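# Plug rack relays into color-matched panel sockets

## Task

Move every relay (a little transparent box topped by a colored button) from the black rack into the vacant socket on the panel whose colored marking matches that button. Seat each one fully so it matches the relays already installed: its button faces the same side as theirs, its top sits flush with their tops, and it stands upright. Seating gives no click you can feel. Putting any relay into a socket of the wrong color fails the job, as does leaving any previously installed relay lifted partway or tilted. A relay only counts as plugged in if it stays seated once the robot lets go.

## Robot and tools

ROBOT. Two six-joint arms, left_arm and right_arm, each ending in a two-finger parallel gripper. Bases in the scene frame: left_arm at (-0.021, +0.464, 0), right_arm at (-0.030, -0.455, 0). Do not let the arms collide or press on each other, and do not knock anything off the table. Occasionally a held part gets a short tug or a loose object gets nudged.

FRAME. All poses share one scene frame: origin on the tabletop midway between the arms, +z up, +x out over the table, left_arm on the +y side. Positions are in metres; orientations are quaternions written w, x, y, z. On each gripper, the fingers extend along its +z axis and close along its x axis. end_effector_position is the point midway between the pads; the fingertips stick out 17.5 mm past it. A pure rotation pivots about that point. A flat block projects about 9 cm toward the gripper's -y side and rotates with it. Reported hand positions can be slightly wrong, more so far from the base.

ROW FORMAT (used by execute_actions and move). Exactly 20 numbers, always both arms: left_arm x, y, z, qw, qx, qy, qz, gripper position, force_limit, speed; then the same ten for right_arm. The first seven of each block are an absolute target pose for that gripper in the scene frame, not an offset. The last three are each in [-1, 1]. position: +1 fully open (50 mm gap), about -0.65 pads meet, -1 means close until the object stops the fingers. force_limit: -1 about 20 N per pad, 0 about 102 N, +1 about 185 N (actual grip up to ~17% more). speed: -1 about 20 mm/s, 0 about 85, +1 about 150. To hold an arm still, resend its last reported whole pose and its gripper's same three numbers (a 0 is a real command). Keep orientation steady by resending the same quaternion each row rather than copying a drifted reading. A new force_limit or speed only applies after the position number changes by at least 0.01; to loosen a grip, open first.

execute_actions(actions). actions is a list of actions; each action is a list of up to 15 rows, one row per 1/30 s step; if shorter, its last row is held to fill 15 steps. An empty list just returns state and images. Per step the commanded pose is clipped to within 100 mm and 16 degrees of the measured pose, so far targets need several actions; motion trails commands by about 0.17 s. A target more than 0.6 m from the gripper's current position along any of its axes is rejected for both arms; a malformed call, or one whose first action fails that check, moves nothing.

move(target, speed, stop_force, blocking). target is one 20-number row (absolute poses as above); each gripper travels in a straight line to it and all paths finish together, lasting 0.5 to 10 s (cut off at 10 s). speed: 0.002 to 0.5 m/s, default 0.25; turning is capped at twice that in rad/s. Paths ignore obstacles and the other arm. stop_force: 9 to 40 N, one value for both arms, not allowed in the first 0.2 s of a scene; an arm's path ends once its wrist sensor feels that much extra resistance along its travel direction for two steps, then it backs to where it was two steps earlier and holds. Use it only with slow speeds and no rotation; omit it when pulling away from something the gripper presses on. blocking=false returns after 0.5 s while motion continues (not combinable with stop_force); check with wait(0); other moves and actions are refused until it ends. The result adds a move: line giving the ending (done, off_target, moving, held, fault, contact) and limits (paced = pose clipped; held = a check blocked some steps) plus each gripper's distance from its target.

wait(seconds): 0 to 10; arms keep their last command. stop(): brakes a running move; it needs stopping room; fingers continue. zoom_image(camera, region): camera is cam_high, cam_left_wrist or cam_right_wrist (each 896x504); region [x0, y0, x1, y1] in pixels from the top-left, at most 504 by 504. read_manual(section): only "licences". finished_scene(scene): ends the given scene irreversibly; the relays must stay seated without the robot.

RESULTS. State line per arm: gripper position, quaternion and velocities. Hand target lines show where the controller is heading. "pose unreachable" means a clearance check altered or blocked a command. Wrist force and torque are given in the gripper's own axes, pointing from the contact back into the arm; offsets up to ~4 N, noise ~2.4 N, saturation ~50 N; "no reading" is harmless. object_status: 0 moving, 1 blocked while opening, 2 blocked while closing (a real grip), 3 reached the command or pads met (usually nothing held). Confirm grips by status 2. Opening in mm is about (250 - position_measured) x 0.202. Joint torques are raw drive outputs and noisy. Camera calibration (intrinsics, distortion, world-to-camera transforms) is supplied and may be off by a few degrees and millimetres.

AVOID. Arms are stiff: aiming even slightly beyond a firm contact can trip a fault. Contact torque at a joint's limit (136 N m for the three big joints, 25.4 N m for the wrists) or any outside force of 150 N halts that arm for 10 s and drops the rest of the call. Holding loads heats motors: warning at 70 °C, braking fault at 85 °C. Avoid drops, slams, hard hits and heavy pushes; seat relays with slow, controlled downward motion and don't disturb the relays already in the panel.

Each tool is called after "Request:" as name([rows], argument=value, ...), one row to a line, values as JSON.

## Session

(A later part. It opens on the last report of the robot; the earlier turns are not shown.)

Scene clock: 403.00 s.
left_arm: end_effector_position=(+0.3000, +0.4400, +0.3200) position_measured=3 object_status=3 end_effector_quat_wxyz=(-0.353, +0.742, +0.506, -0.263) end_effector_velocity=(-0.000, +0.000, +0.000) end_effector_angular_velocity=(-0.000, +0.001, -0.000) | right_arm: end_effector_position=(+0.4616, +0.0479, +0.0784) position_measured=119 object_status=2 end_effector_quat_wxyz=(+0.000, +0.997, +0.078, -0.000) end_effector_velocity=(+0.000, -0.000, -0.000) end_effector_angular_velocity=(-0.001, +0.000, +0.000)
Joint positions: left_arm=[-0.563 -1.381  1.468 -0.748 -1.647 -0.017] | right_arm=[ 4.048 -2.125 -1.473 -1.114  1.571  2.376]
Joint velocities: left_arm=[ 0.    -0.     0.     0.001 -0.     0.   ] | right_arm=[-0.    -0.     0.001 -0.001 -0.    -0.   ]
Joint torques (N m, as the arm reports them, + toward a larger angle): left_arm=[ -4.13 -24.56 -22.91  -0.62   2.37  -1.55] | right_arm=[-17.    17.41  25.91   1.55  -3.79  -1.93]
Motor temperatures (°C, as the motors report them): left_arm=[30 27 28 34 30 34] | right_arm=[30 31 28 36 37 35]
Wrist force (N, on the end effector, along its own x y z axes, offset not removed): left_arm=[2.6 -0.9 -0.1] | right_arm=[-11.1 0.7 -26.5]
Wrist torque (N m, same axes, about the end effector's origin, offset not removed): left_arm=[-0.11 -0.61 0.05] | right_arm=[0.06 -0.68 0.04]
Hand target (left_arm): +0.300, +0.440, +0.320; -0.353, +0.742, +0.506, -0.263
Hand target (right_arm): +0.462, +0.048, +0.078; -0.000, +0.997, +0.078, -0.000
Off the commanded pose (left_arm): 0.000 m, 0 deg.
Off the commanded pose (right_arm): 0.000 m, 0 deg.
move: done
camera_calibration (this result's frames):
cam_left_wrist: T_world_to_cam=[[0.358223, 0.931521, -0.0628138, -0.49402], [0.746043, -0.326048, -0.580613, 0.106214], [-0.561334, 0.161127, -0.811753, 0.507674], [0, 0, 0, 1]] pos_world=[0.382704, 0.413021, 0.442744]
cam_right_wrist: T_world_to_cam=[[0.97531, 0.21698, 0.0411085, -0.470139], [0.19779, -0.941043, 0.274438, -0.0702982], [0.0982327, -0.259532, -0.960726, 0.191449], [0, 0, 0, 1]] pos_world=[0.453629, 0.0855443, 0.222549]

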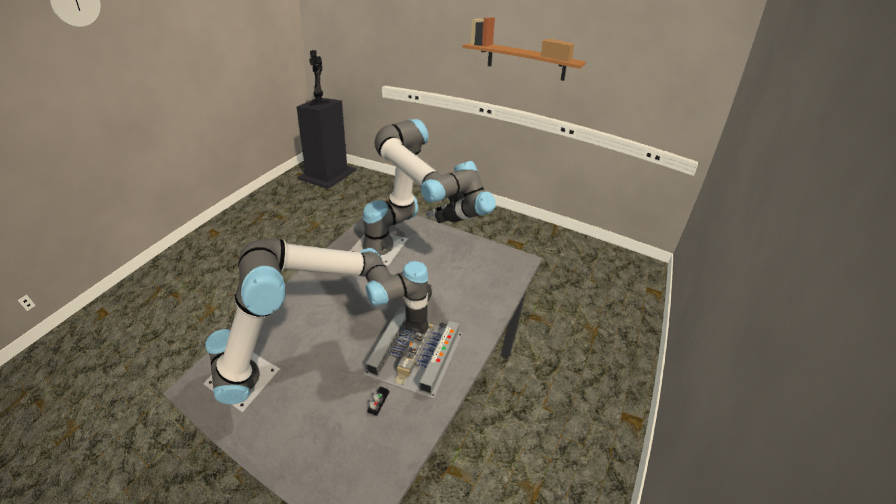

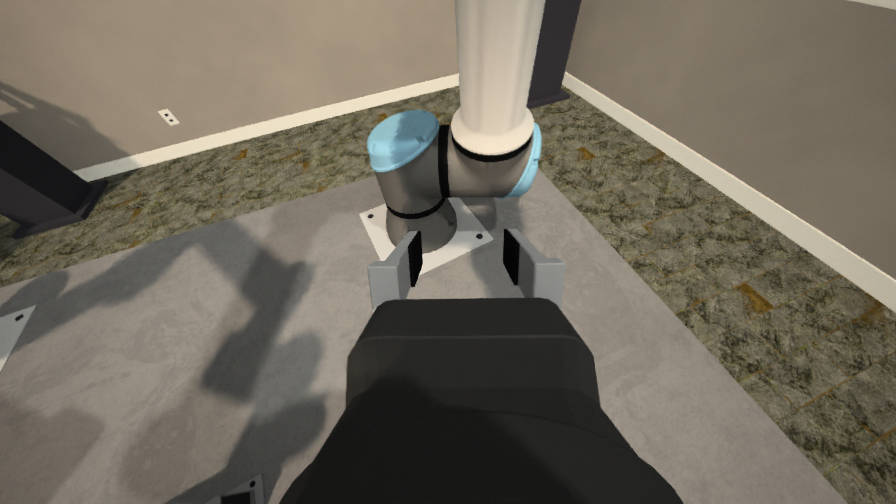

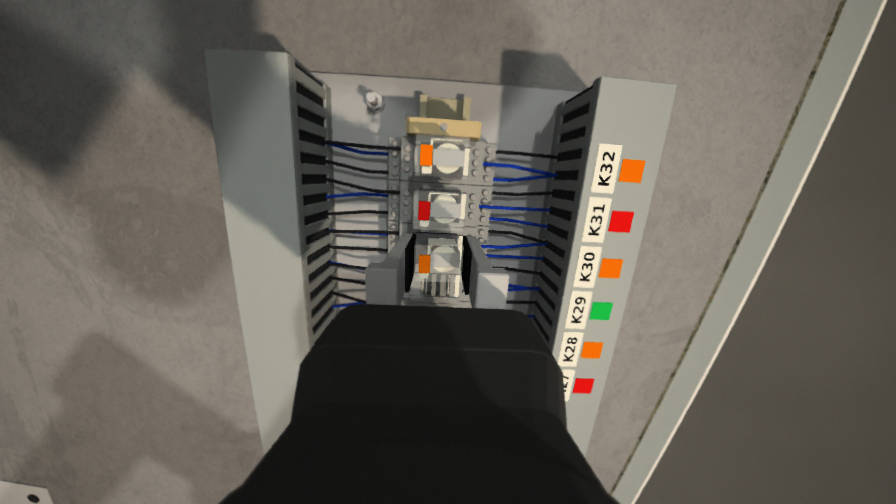

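Request:
move(target=[0.30,0.44,0.32,-0.353,0.742,0.506,-0.263,1,0,0, 0.4612,0.0479,0.0800,0,0.99692,0.07846,0,-1,-0.4,-0.5], speed=0.006)

Request:
move(target=[0.30,0.44,0.32,-0.353,0.742,0.506,-0.263,1,0,0, 0.45985,0.04802,0.0800,0,0.99692,0.07846,0,-1,-0.4,-0.5], speed=0.006)

Request:
move(target=[0.30,0.44,0.32,-0.353,0.742,0.506,-0.263,1,0,0, 0.45985,0.04802,0.0784,0,0.99692,0.07846,0,-1,-0.4,-0.5], speed=0.003)

Request:
move(target=[0.30,0.44,0.32,-0.353,0.742,0.506,-0.263,1,0,0, 0.45977,0.04851,0.0784,0,0.99692,0.07846,0,-1,-0.4,-0.5], speed=0.002)

Scene clock: 422.83 s.
left_arm: end_effector_position=(+0.3000, +0.4400, +0.3200) position_measured=3 object_status=3 end_effector_quat_wxyz=(-0.353, +0.742, +0.506, -0.263) end_effector_velocity=(-0.000, -0.000, -0.000) end_effector_angular_velocity=(+0.000, +0.000, -0.000) | right_arm: end_effector_position=(+0.4613, +0.0478, +0.0798) position_measured=119 object_status=2 end_effector_quat_wxyz=(+0.000, +0.997, +0.078, +0.000) end_effector_velocity=(-0.001, +0.001, +0.001) end_effector_angular_velocity=(+0.001, +0.002, +0.001)
Joint positions: left_arm=[-0.563 -1.381  1.468 -0.748 -1.647 -0.017] | right_arm=[ 4.048 -2.123 -1.473 -1.117  1.571  2.376]
Joint velocities: left_arm=[-0.     0.     0.001 -0.     0.    -0.   ] | right_arm=[ 0.001  0.001  0.    -0.002  0.002  0.   ]
Joint torques (N m, as the arm reports them, + toward a larger angle): left_arm=[ -3.37 -25.09 -20.59  -0.4    2.32  -1.8 ] | right_arm=[14.07 63.06 33.78  1.99  1.33  2.49]
Motor temperatures (°C, as the motors report them): left_arm=[30 27 28 34 30 34] | right_arm=[30 31 28 36 37 35]
Wrist force (N, on the end effector, along its own x y z axes, offset not removed): left_arm=[3.1 -0.5 0.1] | right_arm=[1.6 1.2 0.5]
Wrist torque (N m, same axes, about the end effector's origin, offset not removed): left_arm=[0.02 -0.74 0.05] | right_arm=[0.23 -0.26 0.00]
Hand target (left_arm): +0.300, +0.440, +0.320; -0.353, +0.742, +0.506, -0.263
Hand target (right_arm): +0.461, +0.048, +0.080; +0.000, +0.997, +0.078, +0.000
Off the commanded pose (left_arm): 0.000 m, 0 deg.
Off the commanded pose (right_arm): 0.000 m, 0 deg.
move: done
camera_calibration (this result's frames):
cam_left_wrist: T_world_to_cam=[[0.358223, 0.931521, -0.062814, -0.49402], [0.746043, -0.326048, -0.580614, 0.106214], [-0.561334, 0.161127, -0.811753, 0.507674], [0, 0, 0, 1]] pos_world=[0.382704, 0.413021, 0.442744]
cam_right_wrist: T_world_to_cam=[[0.975338, 0.216846, 0.0411625, -0.46995], [0.197623, -0.941012, 0.274667, -0.0706885], [0.098295, -0.259759, -0.960658, 0.192797], [0, 0, 0, 1]] pos_world=[0.453379, 0.0854691, 0.223972]

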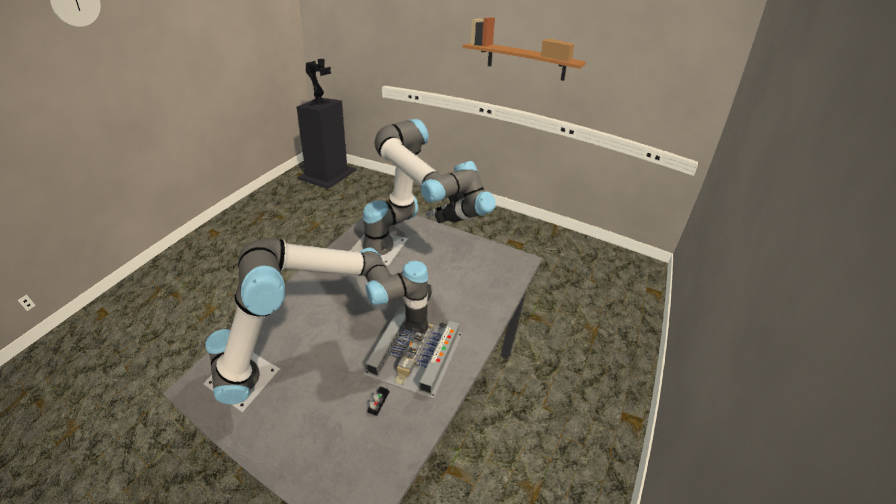

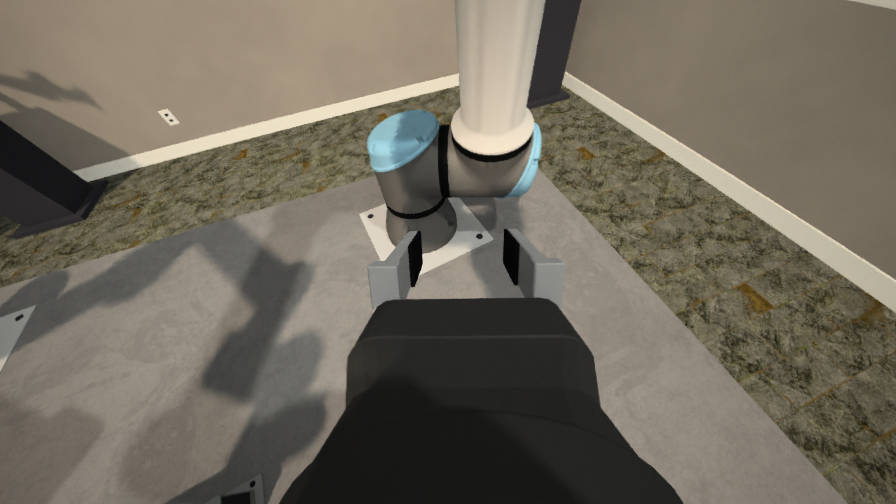

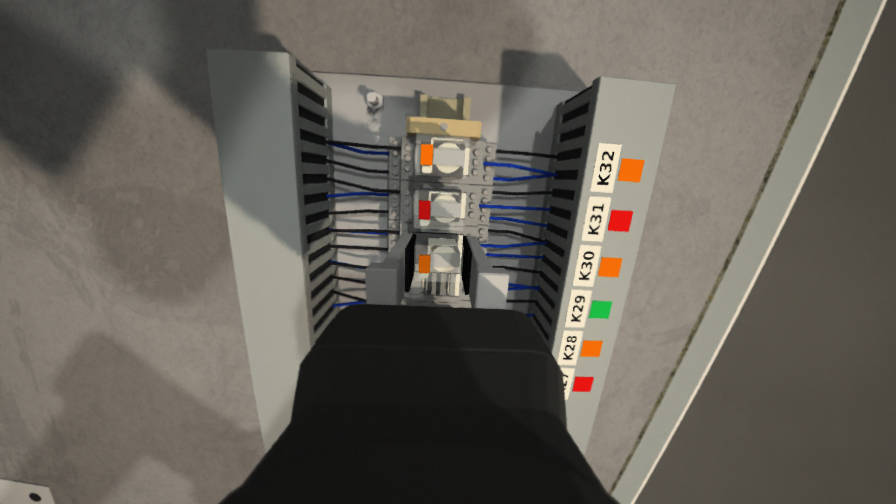

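Scene clock: 423.53 s.
left_arm: end_effector_position=(+0.3000, +0.4400, +0.3200) position_measured=3 object_status=3 end_effector_quat_wxyz=(-0.353, +0.742, +0.506, -0.263) end_effector_velocity=(-0.000, +0.000, +0.000) end_effector_angular_velocity=(+0.000, +0.001, -0.000) | right_arm: end_effector_position=(+0.4599, +0.0480, +0.0800) position_measured=119 object_status=2 end_effector_quat_wxyz=(+0.000, +0.997, +0.078, +0.000) end_effector_velocity=(-0.001, +0.000, +0.000) end_effector_angular_velocity=(+0.001, -0.000, +0.000)
Joint positions: left_arm=[-0.563 -1.381  1.468 -0.748 -1.647 -0.017] | right_arm=[ 4.05  -2.121 -1.475 -1.116  1.571  2.378]
Joint velocities: left_arm=[-0.     0.    -0.001  0.002  0.     0.   ] | right_arm=[ 0.001  0.001 -0.001  0.001  0.     0.001]
Joint torques (N m, as the arm reports them, + toward a larger angle): left_arm=[ -3.73 -25.46 -22.78  -0.33   2.47  -1.85] | right_arm=[12.5  63.29 12.38  4.66  1.57  2.4 ]
Motor temperatures (°C, as the motors report them): left_arm=[30 27 28 34 30 34] | right_arm=[30 31 28 36 37 35]
Wrist force (N, on the end effector, along its own x y z axes, offset not removed): left_arm=[3.7 -0.2 2.1] | right_arm=[1.6 -0.3 0.1]
Wrist torque (N m, same axes, about the end effector's origin, offset not removed): left_arm=[0.17 -0.71 0.03] | right_arm=[0.01 -0.32 0.01]
Hand target (left_arm): +0.300, +0.440, +0.320; -0.353, +0.742, +0.506, -0.263
Hand target (right_arm): +0.460, +0.048, +0.080; +0.000, +0.997, +0.078, +0.000
Off the commanded pose (left_arm): 0.000 m, 0 deg.
Off the commanded pose (right_arm): 0.000 m, 0 deg.
move: done
camera_calibration (this result's frames):
cam_left_wrist: T_world_to_cam=[[0.358223, 0.931521, -0.0628137, -0.49402], [0.746043, -0.326048, -0.580614, 0.106214], [-0.561334, 0.161127, -0.811753, 0.507674], [0, 0, 0, 1]] pos_world=[0.382704, 0.413021, 0.442744]
cam_right_wrist: T_world_to_cam=[[0.975312, 0.216968, 0.0411276, -0.468626], [0.197772, -0.941044, 0.274449, -0.0702961], [0.0982498, -0.25954, -0.960722, 0.193168], [0, 0, 0, 1]] pos_world=[0.45198, 0.0856601, 0.224147]

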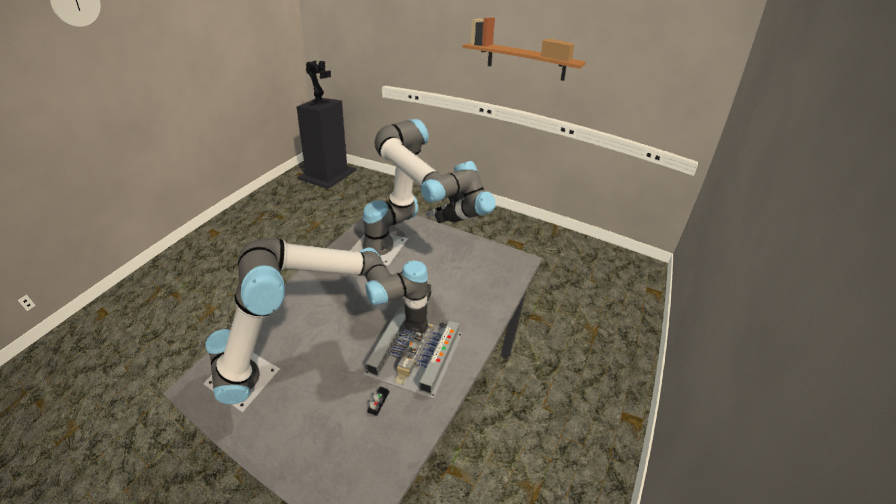

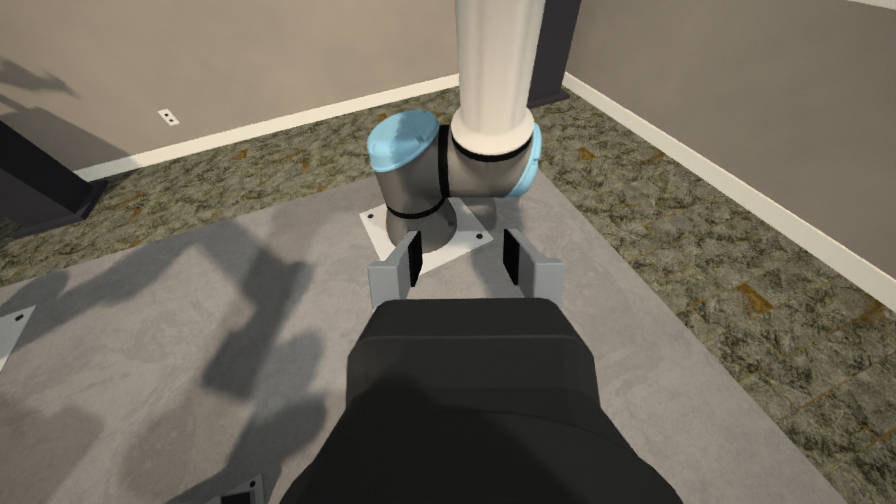

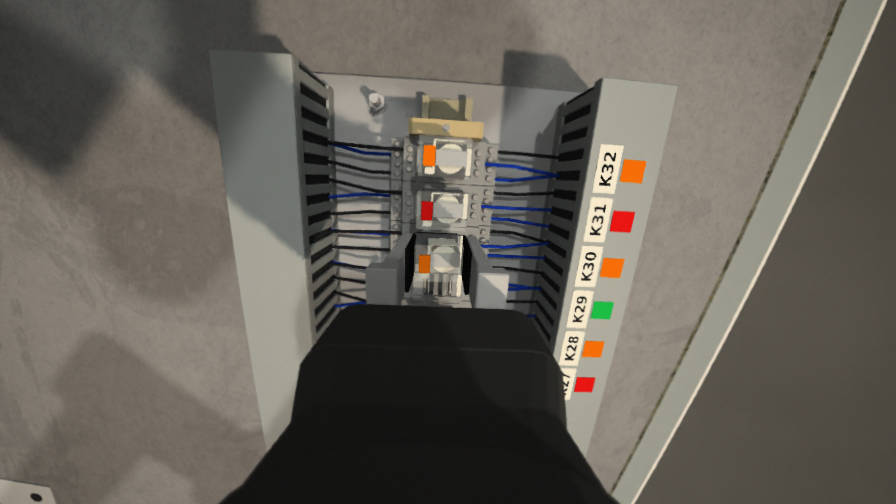

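Scene clock: 424.30 s.
left_arm: end_effector_position=(+0.3000, +0.4400, +0.3200) position_measured=3 object_status=3 end_effector_quat_wxyz=(-0.353, +0.742, +0.506, -0.263) end_effector_velocity=(+0.000, +0.000, +0.000) end_effector_angular_velocity=(+0.000, +0.000, -0.001) | right_arm: end_effector_position=(+0.4599, +0.0481, +0.0786) position_measured=119 object_status=2 end_effector_quat_wxyz=(-0.000, +0.997, +0.078, +0.000) end_effector_velocity=(-0.000, -0.000, -0.001) end_effector_angular_velocity=(-0.001, +0.000, +0.000)
Joint positions: left_arm=[-0.563 -1.381  1.468 -0.748 -1.647 -0.017] | right_arm=[ 4.05  -2.122 -1.477 -1.113  1.571  2.378]
Joint velocities: left_arm=[-0.     0.    -0.     0.     0.001  0.   ] | right_arm=[ 0.    -0.001 -0.     0.     0.     0.   ]
Joint torques (N m, as the arm reports them, + toward a larger angle): left_arm=[ -4.09 -24.6  -22.07  -0.46   2.31  -1.56] | right_arm=[14.09 26.02  8.32  4.1   0.59  2.54]
Motor temperatures (°C, as the motors report them): left_arm=[30 27 28 34 30 34] | right_arm=[30 31 28 36 37 35]
Wrist force (N, on the end effector, along its own x y z axes, offset not removed): left_arm=[2.9 0.4 1.2] | right_arm=[-2.3 1.4 -13.1]
Wrist torque (N m, same axes, about the end effector's origin, offset not removed): left_arm=[0.13 -0.62 0.03] | right_arm=[-0.06 -0.25 0.01]
Hand target (left_arm): +0.300, +0.440, +0.320; -0.353, +0.742, +0.506, -0.263
Hand target (right_arm): +0.460, +0.048, +0.078; +0.000, +0.997, +0.078, -0.000
Off the commanded pose (left_arm): 0.000 m, 0 deg.
Off the commanded pose (right_arm): 0.000 m, 0 deg.
move: done
camera_calibration (this result's frames):
cam_left_wrist: T_world_to_cam=[[0.358222, 0.931521, -0.062814, -0.49402], [0.746044, -0.326048, -0.580613, 0.106214], [-0.561334, 0.161127, -0.811753, 0.507675], [0, 0, 0, 1]] pos_world=[0.382704, 0.413021, 0.442744]
cam_right_wrist: T_world_to_cam=[[0.975305, 0.216972, 0.0412771, -0.468536], [0.197759, -0.94111, 0.274232, -0.0698249], [0.098347, -0.259297, -0.960777, 0.191812], [0, 0, 0, 1]] pos_world=[0.451909, 0.0856824, 0.222776]

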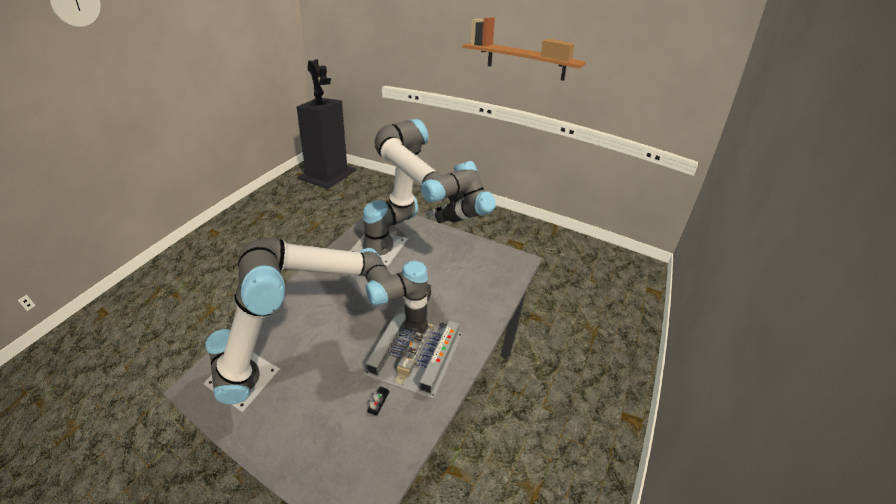

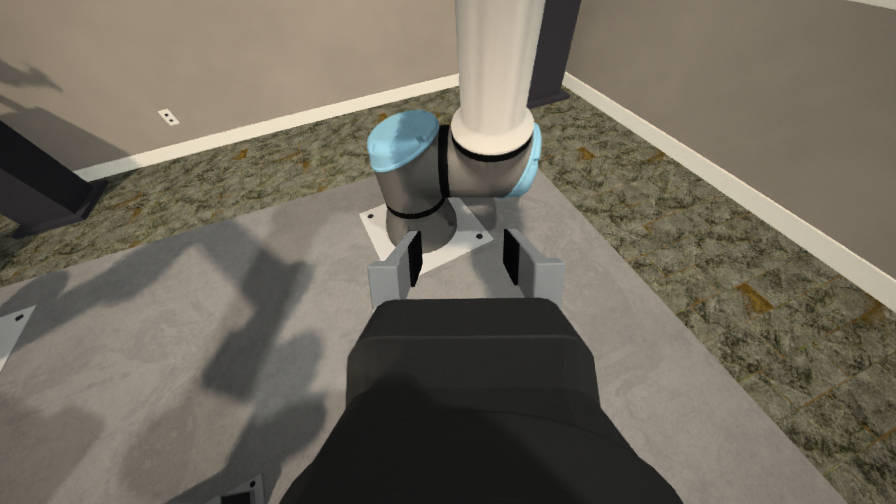

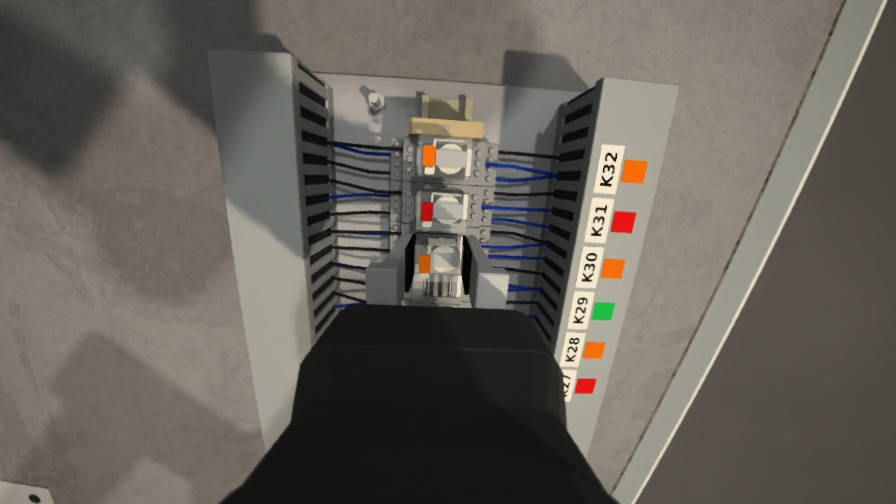

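Scene clock: 425.00 s.
left_arm: end_effector_position=(+0.3000, +0.4400, +0.3200) position_measured=3 object_status=3 end_effector_quat_wxyz=(-0.353, +0.742, +0.506, -0.263) end_effector_velocity=(-0.000, +0.000, +0.000) end_effector_angular_velocity=(+0.000, +0.001, +0.000) | right_arm: end_effector_position=(+0.4598, +0.0485, +0.0784) position_measured=119 object_status=2 end_effector_quat_wxyz=(-0.000, +0.997, +0.078, -0.000) end_effector_velocity=(-0.000, +0.000, -0.001) end_effector_angular_velocity=(-0.001, +0.001, +0.000)
Joint positions: left_arm=[-0.563 -1.381  1.468 -0.748 -1.647 -0.017] | right_arm=[ 4.051 -2.123 -1.476 -1.113  1.571  2.379]
Joint velocities: left_arm=[ 0.     0.     0.     0.001 -0.     0.   ] | right_arm=[ 0.    -0.001  0.    -0.    -0.     0.   ]
Joint torques (N m, as the arm reports them, + toward a larger angle): left_arm=[ -3.25 -25.71 -22.16  -0.4    2.49  -1.61] | right_arm=[15.36 19.65 26.86  1.39 -0.33  2.27]
Motor temperatures (°C, as the motors report them): left_arm=[30 27 28 34 30 34] | right_arm=[30 31 28 36 37 35]
Wrist force (N, on the end effector, along its own x y z axes, offset not removed): left_arm=[3.1 0.9 0.7] | right_arm=[-3.6 7.3 -20.9]
Wrist torque (N m, same axes, about the end effector's origin, offset not removed): left_arm=[0.27 -0.69 0.14] | right_arm=[0.25 -0.26 0.10]
Hand target (left_arm): +0.300, +0.440, +0.320; -0.353, +0.742, +0.506, -0.263
Hand target (right_arm): +0.460, +0.049, +0.078; +0.000, +0.997, +0.078, +0.000
Off the commanded pose (left_arm): 0.000 m, 0 deg.
Off the commanded pose (right_arm): 0.000 m, 0 deg.
move: done
camera_calibration (this result's frames):
cam_left_wrist: T_world_to_cam=[[0.358222, 0.931521, -0.0628138, -0.49402], [0.746044, -0.326047, -0.580614, 0.106214], [-0.561334, 0.161127, -0.811753, 0.507674], [0, 0, 0, 1]] pos_world=[0.382704, 0.413021, 0.442744]
cam_right_wrist: T_world_to_cam=[[0.975314, 0.216963, 0.041109, -0.468513], [0.197778, -0.941062, 0.274383, -0.0693818], [0.0982171, -0.259479, -0.960741, 0.191813], [0, 0, 0, 1]] pos_world=[0.45183, 0.0861289, 0.22258]

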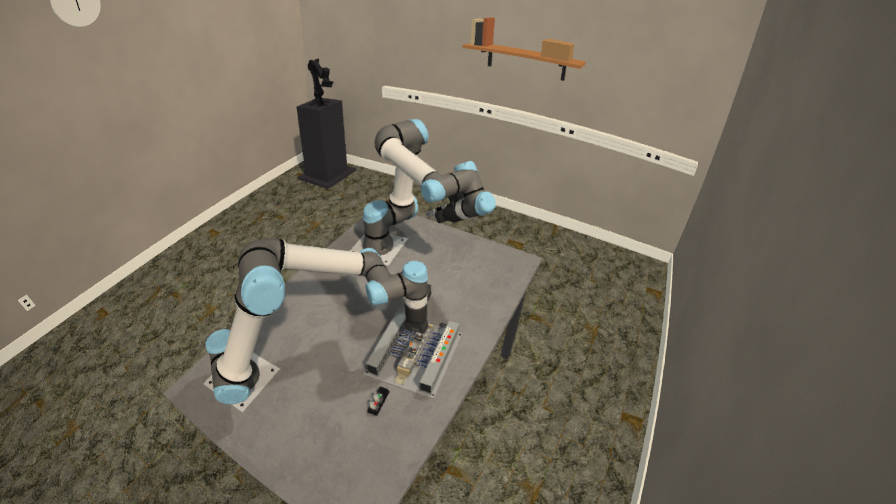

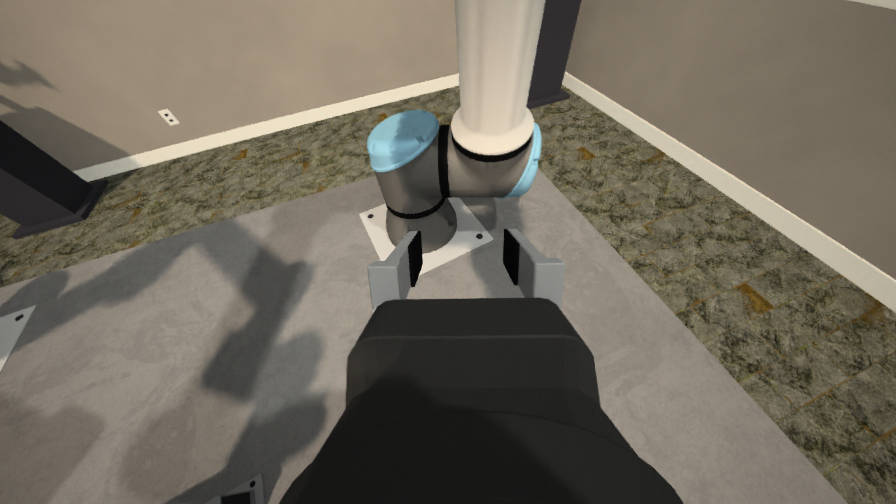

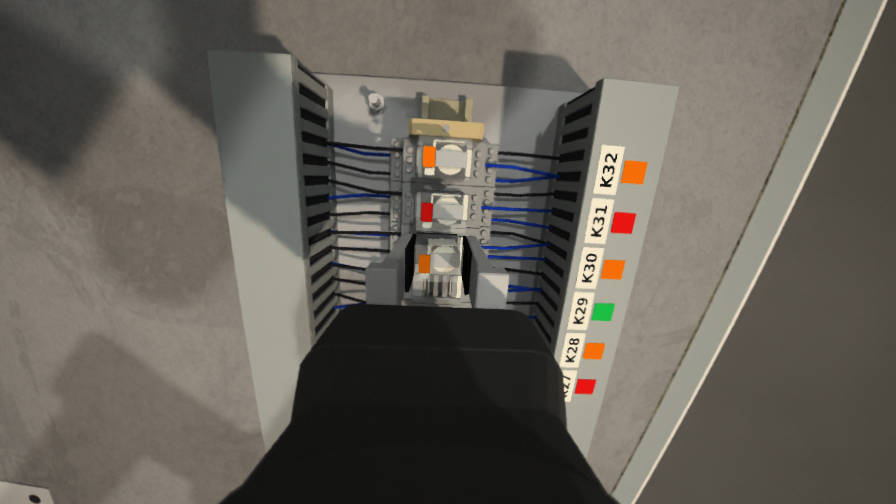

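Request:
move(target=[0.30,0.44,0.32,-0.353,0.742,0.506,-0.263,1,0,0, 0.45969,0.04900,0.0784,0,0.99692,0.07846,0,-1,-0.4,-0.5], speed=0.002)

Request:
move(target=[0.30,0.44,0.32,-0.353,0.742,0.506,-0.263,1,0,0, 0.45961,0.04950,0.0784,0,0.99692,0.07846,0,-1,-0.4,-0.5], speed=0.002)

Request:
move(target=[0.30,0.44,0.32,-0.353,0.742,0.506,-0.263,1,0,0, 0.45954,0.04999,0.0784,0,0.99692,0.07846,0,-1,-0.4,-0.5], speed=0.002)

Scene clock: 431.87 s.
left_arm: end_effector_position=(+0.3000, +0.4400, +0.3200) position_measured=3 object_status=3 end_effector_quat_wxyz=(-0.353, +0.742, +0.506, -0.263) end_effector_velocity=(-0.000, +0.000, +0.000) end_effector_angular_velocity=(+0.001, +0.001, -0.000) | right_arm: end_effector_position=(+0.4597, +0.0490, +0.0784) position_measured=119 object_status=2 end_effector_quat_wxyz=(+0.000, +0.997, +0.078, +0.000) end_effector_velocity=(+0.000, +0.000, -0.000) end_effector_angular_velocity=(+0.001, -0.000, -0.000)
Joint positions: left_arm=[-0.563 -1.381  1.468 -0.748 -1.647 -0.017] | right_arm=[ 4.051 -2.124 -1.475 -1.113  1.571  2.379]
Joint velocities: left_arm=[ 0.    -0.     0.     0.001  0.     0.   ] | right_arm=[ 0.    -0.001  0.001  0.001 -0.     0.   ]
Joint torques (N m, as the arm reports them, + toward a larger angle): left_arm=[ -4.47 -25.05 -21.75  -0.33   2.3   -1.54] | right_arm=[16.67 18.61 28.13  2.2  -1.06  2.5 ]
Motor temperatures (°C, as the motors report them): left_arm=[30 27 28 34 30 34] | right_arm=[30 31 28 36 37 35]
Wrist force (N, on the end effector, along its own x y z axes, offset not removed): left_arm=[4.5 -0.9 3.1] | right_arm=[-4.6 10.1 -24.9]
Wrist torque (N m, same axes, about the end effector's origin, offset not removed): left_arm=[-0.06 -0.90 0.06] | right_arm=[-0.18 -0.35 -0.03]
Hand target (left_arm): +0.300, +0.440, +0.320; -0.353, +0.742, +0.506, -0.263
Hand target (right_arm): +0.460, +0.049, +0.078; +0.000, +0.997, +0.078, +0.000
Off the commanded pose (left_arm): 0.000 m, 0 deg.
Off the commanded pose (right_arm): 0.000 m, 0 deg.
move: done
camera_calibration (this result's frames):
cam_left_wrist: T_world_to_cam=[[0.358222, 0.931521, -0.0628138, -0.49402], [0.746044, -0.326047, -0.580614, 0.106214], [-0.561334, 0.161127, -0.811753, 0.507675], [0, 0, 0, 1]] pos_world=[0.382704, 0.413021, 0.442744]
cam_right_wrist: T_world_to_cam=[[0.975313, 0.216962, 0.0411372, -0.468556], [0.197762, -0.941042, 0.274463, -0.0689154], [0.0982601, -0.259552, -0.960717, 0.191897], [0, 0, 0, 1]] pos_world=[0.451762, 0.0866139, 0.222548]

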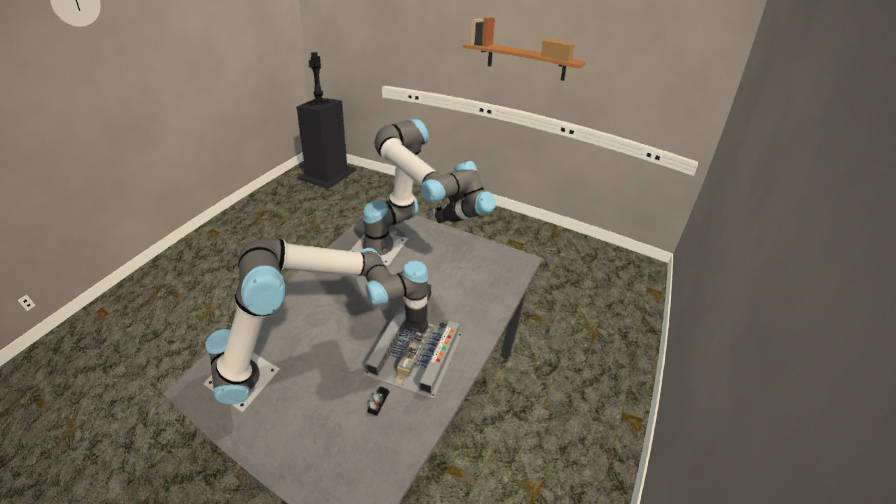

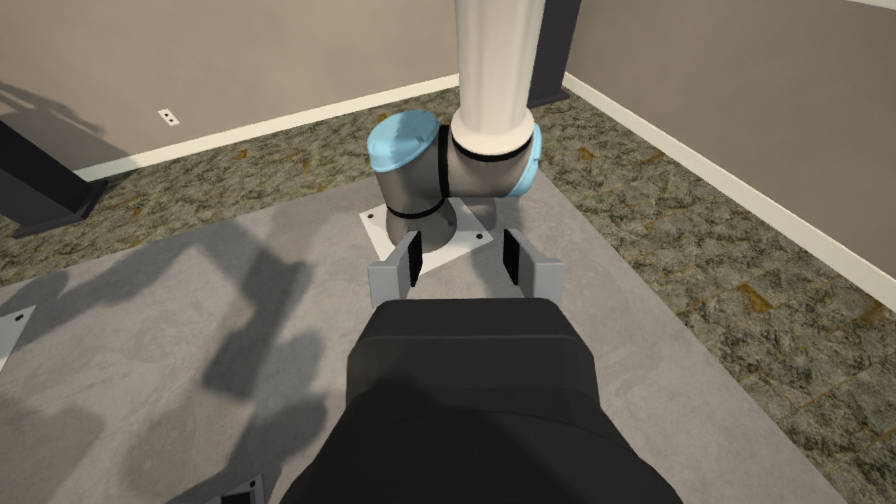

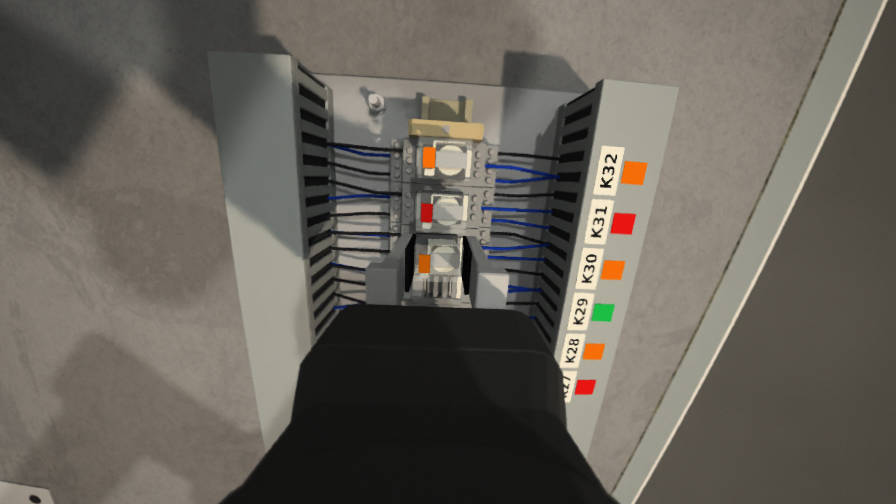

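Scene clock: 432.57 s.
left_arm: end_effector_position=(+0.3000, +0.4400, +0.3200) position_measured=3 object_status=3 end_effector_quat_wxyz=(-0.353, +0.742, +0.506, -0.263) end_effector_velocity=(-0.000, +0.000, -0.000) end_effector_angular_velocity=(-0.000, +0.000, +0.001) | right_arm: end_effector_position=(+0.4596, +0.0495, +0.0784) position_measured=119 object_status=2 end_effector_quat_wxyz=(+0.000, +0.997, +0.078, +0.000) end_effector_velocity=(-0.000, -0.000, -0.001) end_effector_angular_velocity=(-0.001, +0.001, -0.000)
Joint positions: left_arm=[-0.563 -1.381  1.468 -0.748 -1.647 -0.017] | right_arm=[ 4.052 -2.124 -1.474 -1.114  1.571  2.38 ]
Joint velocities: left_arm=[ 0.    -0.     0.001 -0.    -0.    -0.   ] | right_arm=[ 0.    -0.001  0.    -0.001 -0.     0.   ]
Joint torques (N m, as the arm reports them, + toward a larger angle): left_arm=[ -3.14 -25.8  -21.22  -0.29   2.31  -1.62] | right_arm=[17.53 19.35 28.56  2.12 -0.89  2.55]
Motor temperatures (°C, as the motors report them): left_arm=[30 27 28 34 30 34] | right_arm=[30 31 28 36 37 35]
Wrist force (N, on the end effector, along its own x y z axes, offset not removed): left_arm=[3.0 0.1 0.2] | right_arm=[-3.5 9.0 -22.7]
Wrist torque (N m, same axes, about the end effector's origin, offset not removed): left_arm=[0.15 -0.68 0.06] | right_arm=[-0.35 -0.15 0.18]
Hand target (left_arm): +0.300, +0.440, +0.320; -0.353, +0.742, +0.506, -0.263
Hand target (right_arm): +0.460, +0.049, +0.078; +0.000, +0.997, +0.078, +0.000
Off the commanded pose (left_arm): 0.000 m, 0 deg.
Off the commanded pose (right_arm): 0.000 m, 0 deg.
move: done
camera_calibration (this result's frames):
cam_left_wrist: T_world_to_cam=[[0.358222, 0.931521, -0.0628138, -0.49402], [0.746044, -0.326048, -0.580614, 0.106214], [-0.561334, 0.161127, -0.811753, 0.507674], [0, 0, 0, 1]] pos_world=[0.382704, 0.413021, 0.442744]
cam_right_wrist: T_world_to_cam=[[0.975312, 0.216966, 0.0411351, -0.468585], [0.197766, -0.94104, 0.274465, -0.068429], [0.0982595, -0.259554, -0.960717, 0.192031], [0, 0, 0, 1]] pos_world=[0.451681, 0.0871152, 0.222545]

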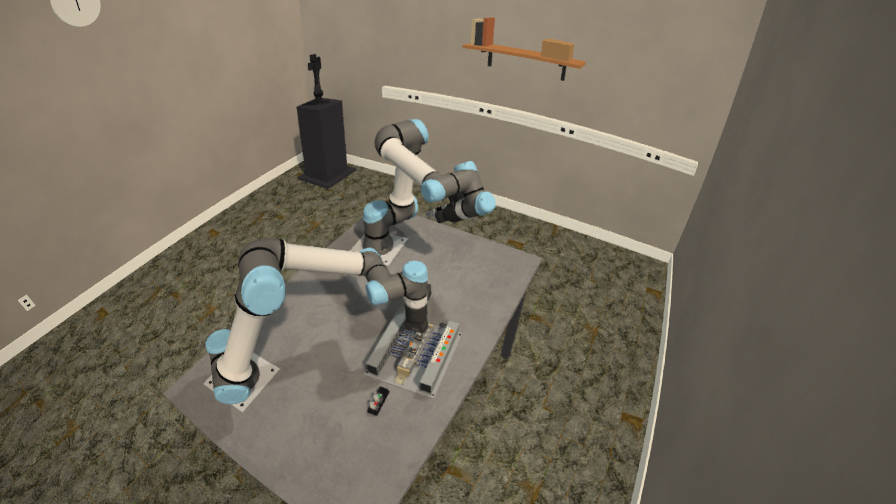

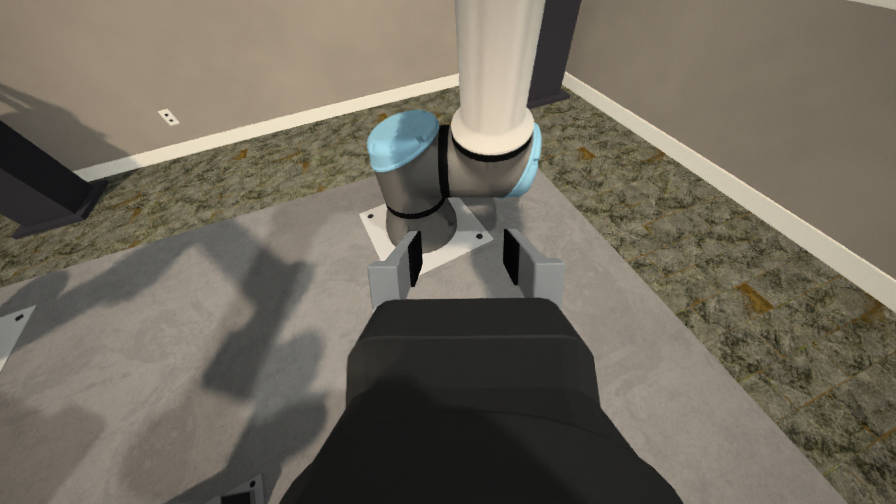

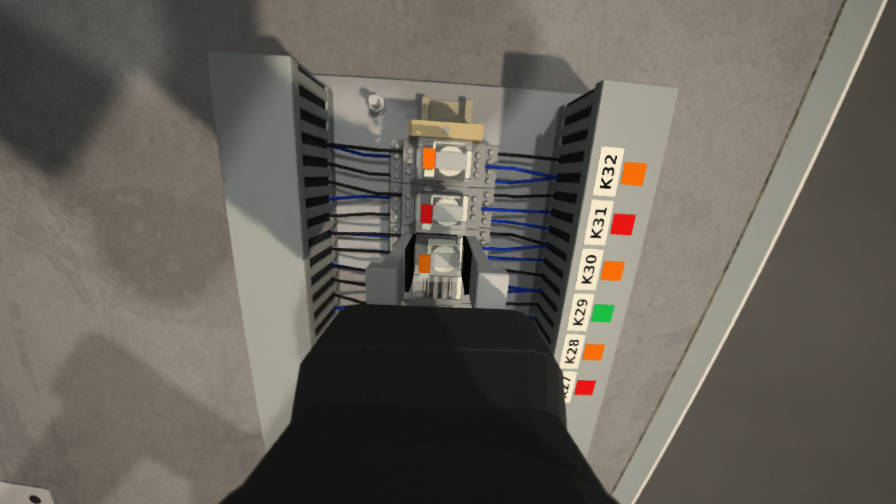

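Scene clock: 433.27 s.
left_arm: end_effector_position=(+0.3000, +0.4400, +0.3200) position_measured=3 object_status=3 end_effector_quat_wxyz=(-0.353, +0.742, +0.506, -0.263) end_effector_velocity=(-0.000, -0.000, -0.000) end_effector_angular_velocity=(+0.000, -0.000, +0.000) | right_arm: end_effector_position=(+0.4596, +0.0500, +0.0784) position_measured=119 object_status=2 end_effector_quat_wxyz=(+0.000, +0.997, +0.078, +0.000) end_effector_velocity=(-0.000, -0.000, -0.000) end_effector_angular_velocity=(-0.002, +0.001, +0.000)
Joint positions: left_arm=[-0.563 -1.381  1.468 -0.748 -1.647 -0.017] | right_arm=[ 4.052 -2.125 -1.473 -1.114  1.571  2.38 ]
Joint velocities: left_arm=[-0.    -0.     0.001 -0.001 -0.    -0.   ] | right_arm=[ 0.    -0.     0.001 -0.003 -0.     0.   ]
Joint torques (N m, as the arm reports them, + toward a larger angle): left_arm=[ -2.8  -25.78 -21.71  -0.2    2.48  -1.64] | right_arm=[16.74 20.66 27.91  2.25  0.06  2.37]
Motor temperatures (°C, as the motors report them): left_arm=[30 27 28 34 30 34] | right_arm=[30 31 28 36 37 35]
Wrist force (N, on the end effector, along its own x y z axes, offset not removed): left_arm=[2.9 -0.8 1.5] | right_arm=[-2.1 6.7 -20.6]
Wrist torque (N m, same axes, about the end effector's origin, offset not removed): left_arm=[0.00 -0.63 0.04] | right_arm=[-0.62 -0.41 0.09]
Hand target (left_arm): +0.300, +0.440, +0.320; -0.353, +0.742, +0.506, -0.263
Hand target (right_arm): +0.460, +0.050, +0.078; +0.000, +0.997, +0.078, +0.000
Off the commanded pose (left_arm): 0.000 m, 0 deg.
Off the commanded pose (right_arm): 0.000 m, 0 deg.
move: done
camera_calibration (this result's frames):
cam_left_wrist: T_world_to_cam=[[0.358222, 0.931521, -0.0628137, -0.49402], [0.746044, -0.326048, -0.580613, 0.106214], [-0.561334, 0.161127, -0.811753, 0.507674], [0, 0, 0, 1]] pos_world=[0.382704, 0.413021, 0.442744]
cam_right_wrist: T_world_to_cam=[[0.975309, 0.216977, 0.0411491, -0.468624], [0.197775, -0.941042, 0.274453, -0.0679432], [0.0982731, -0.259538, -0.96072, 0.192158], [0, 0, 0, 1]] pos_world=[0.451606, 0.0876156, 0.222541]

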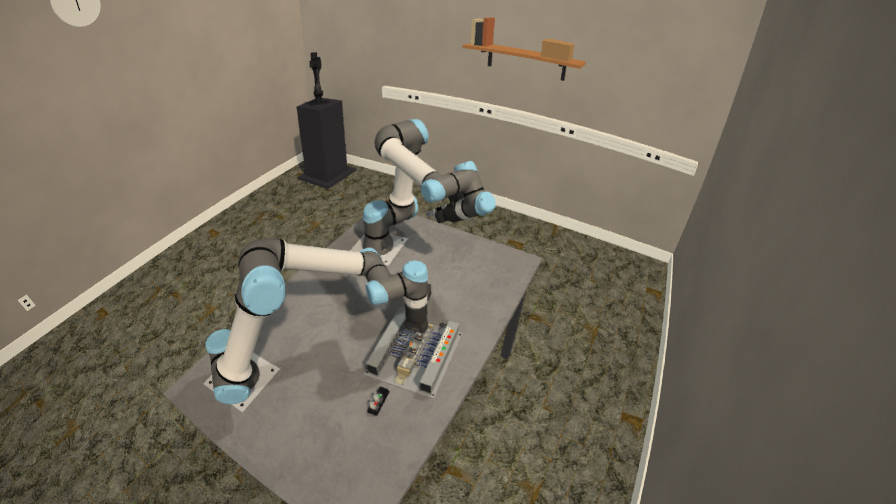

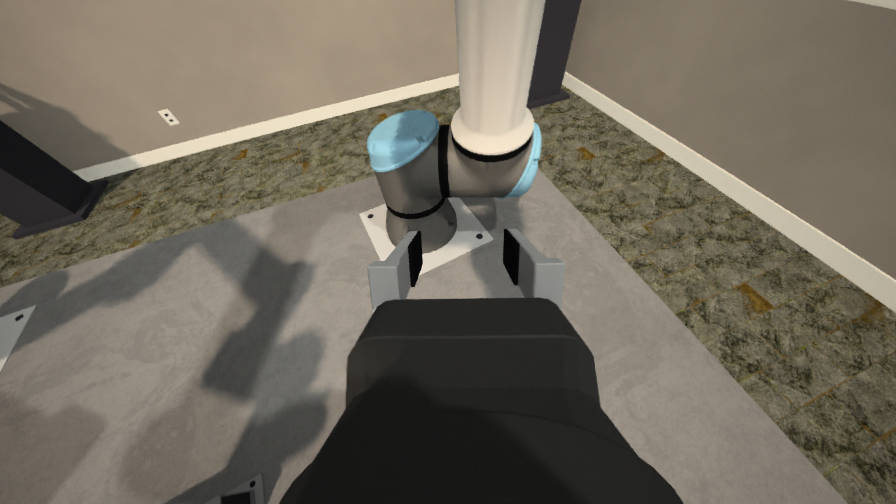

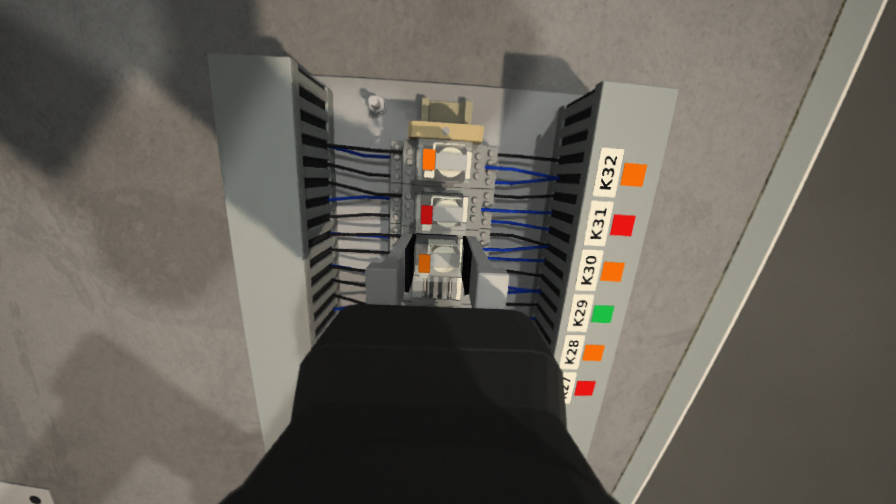

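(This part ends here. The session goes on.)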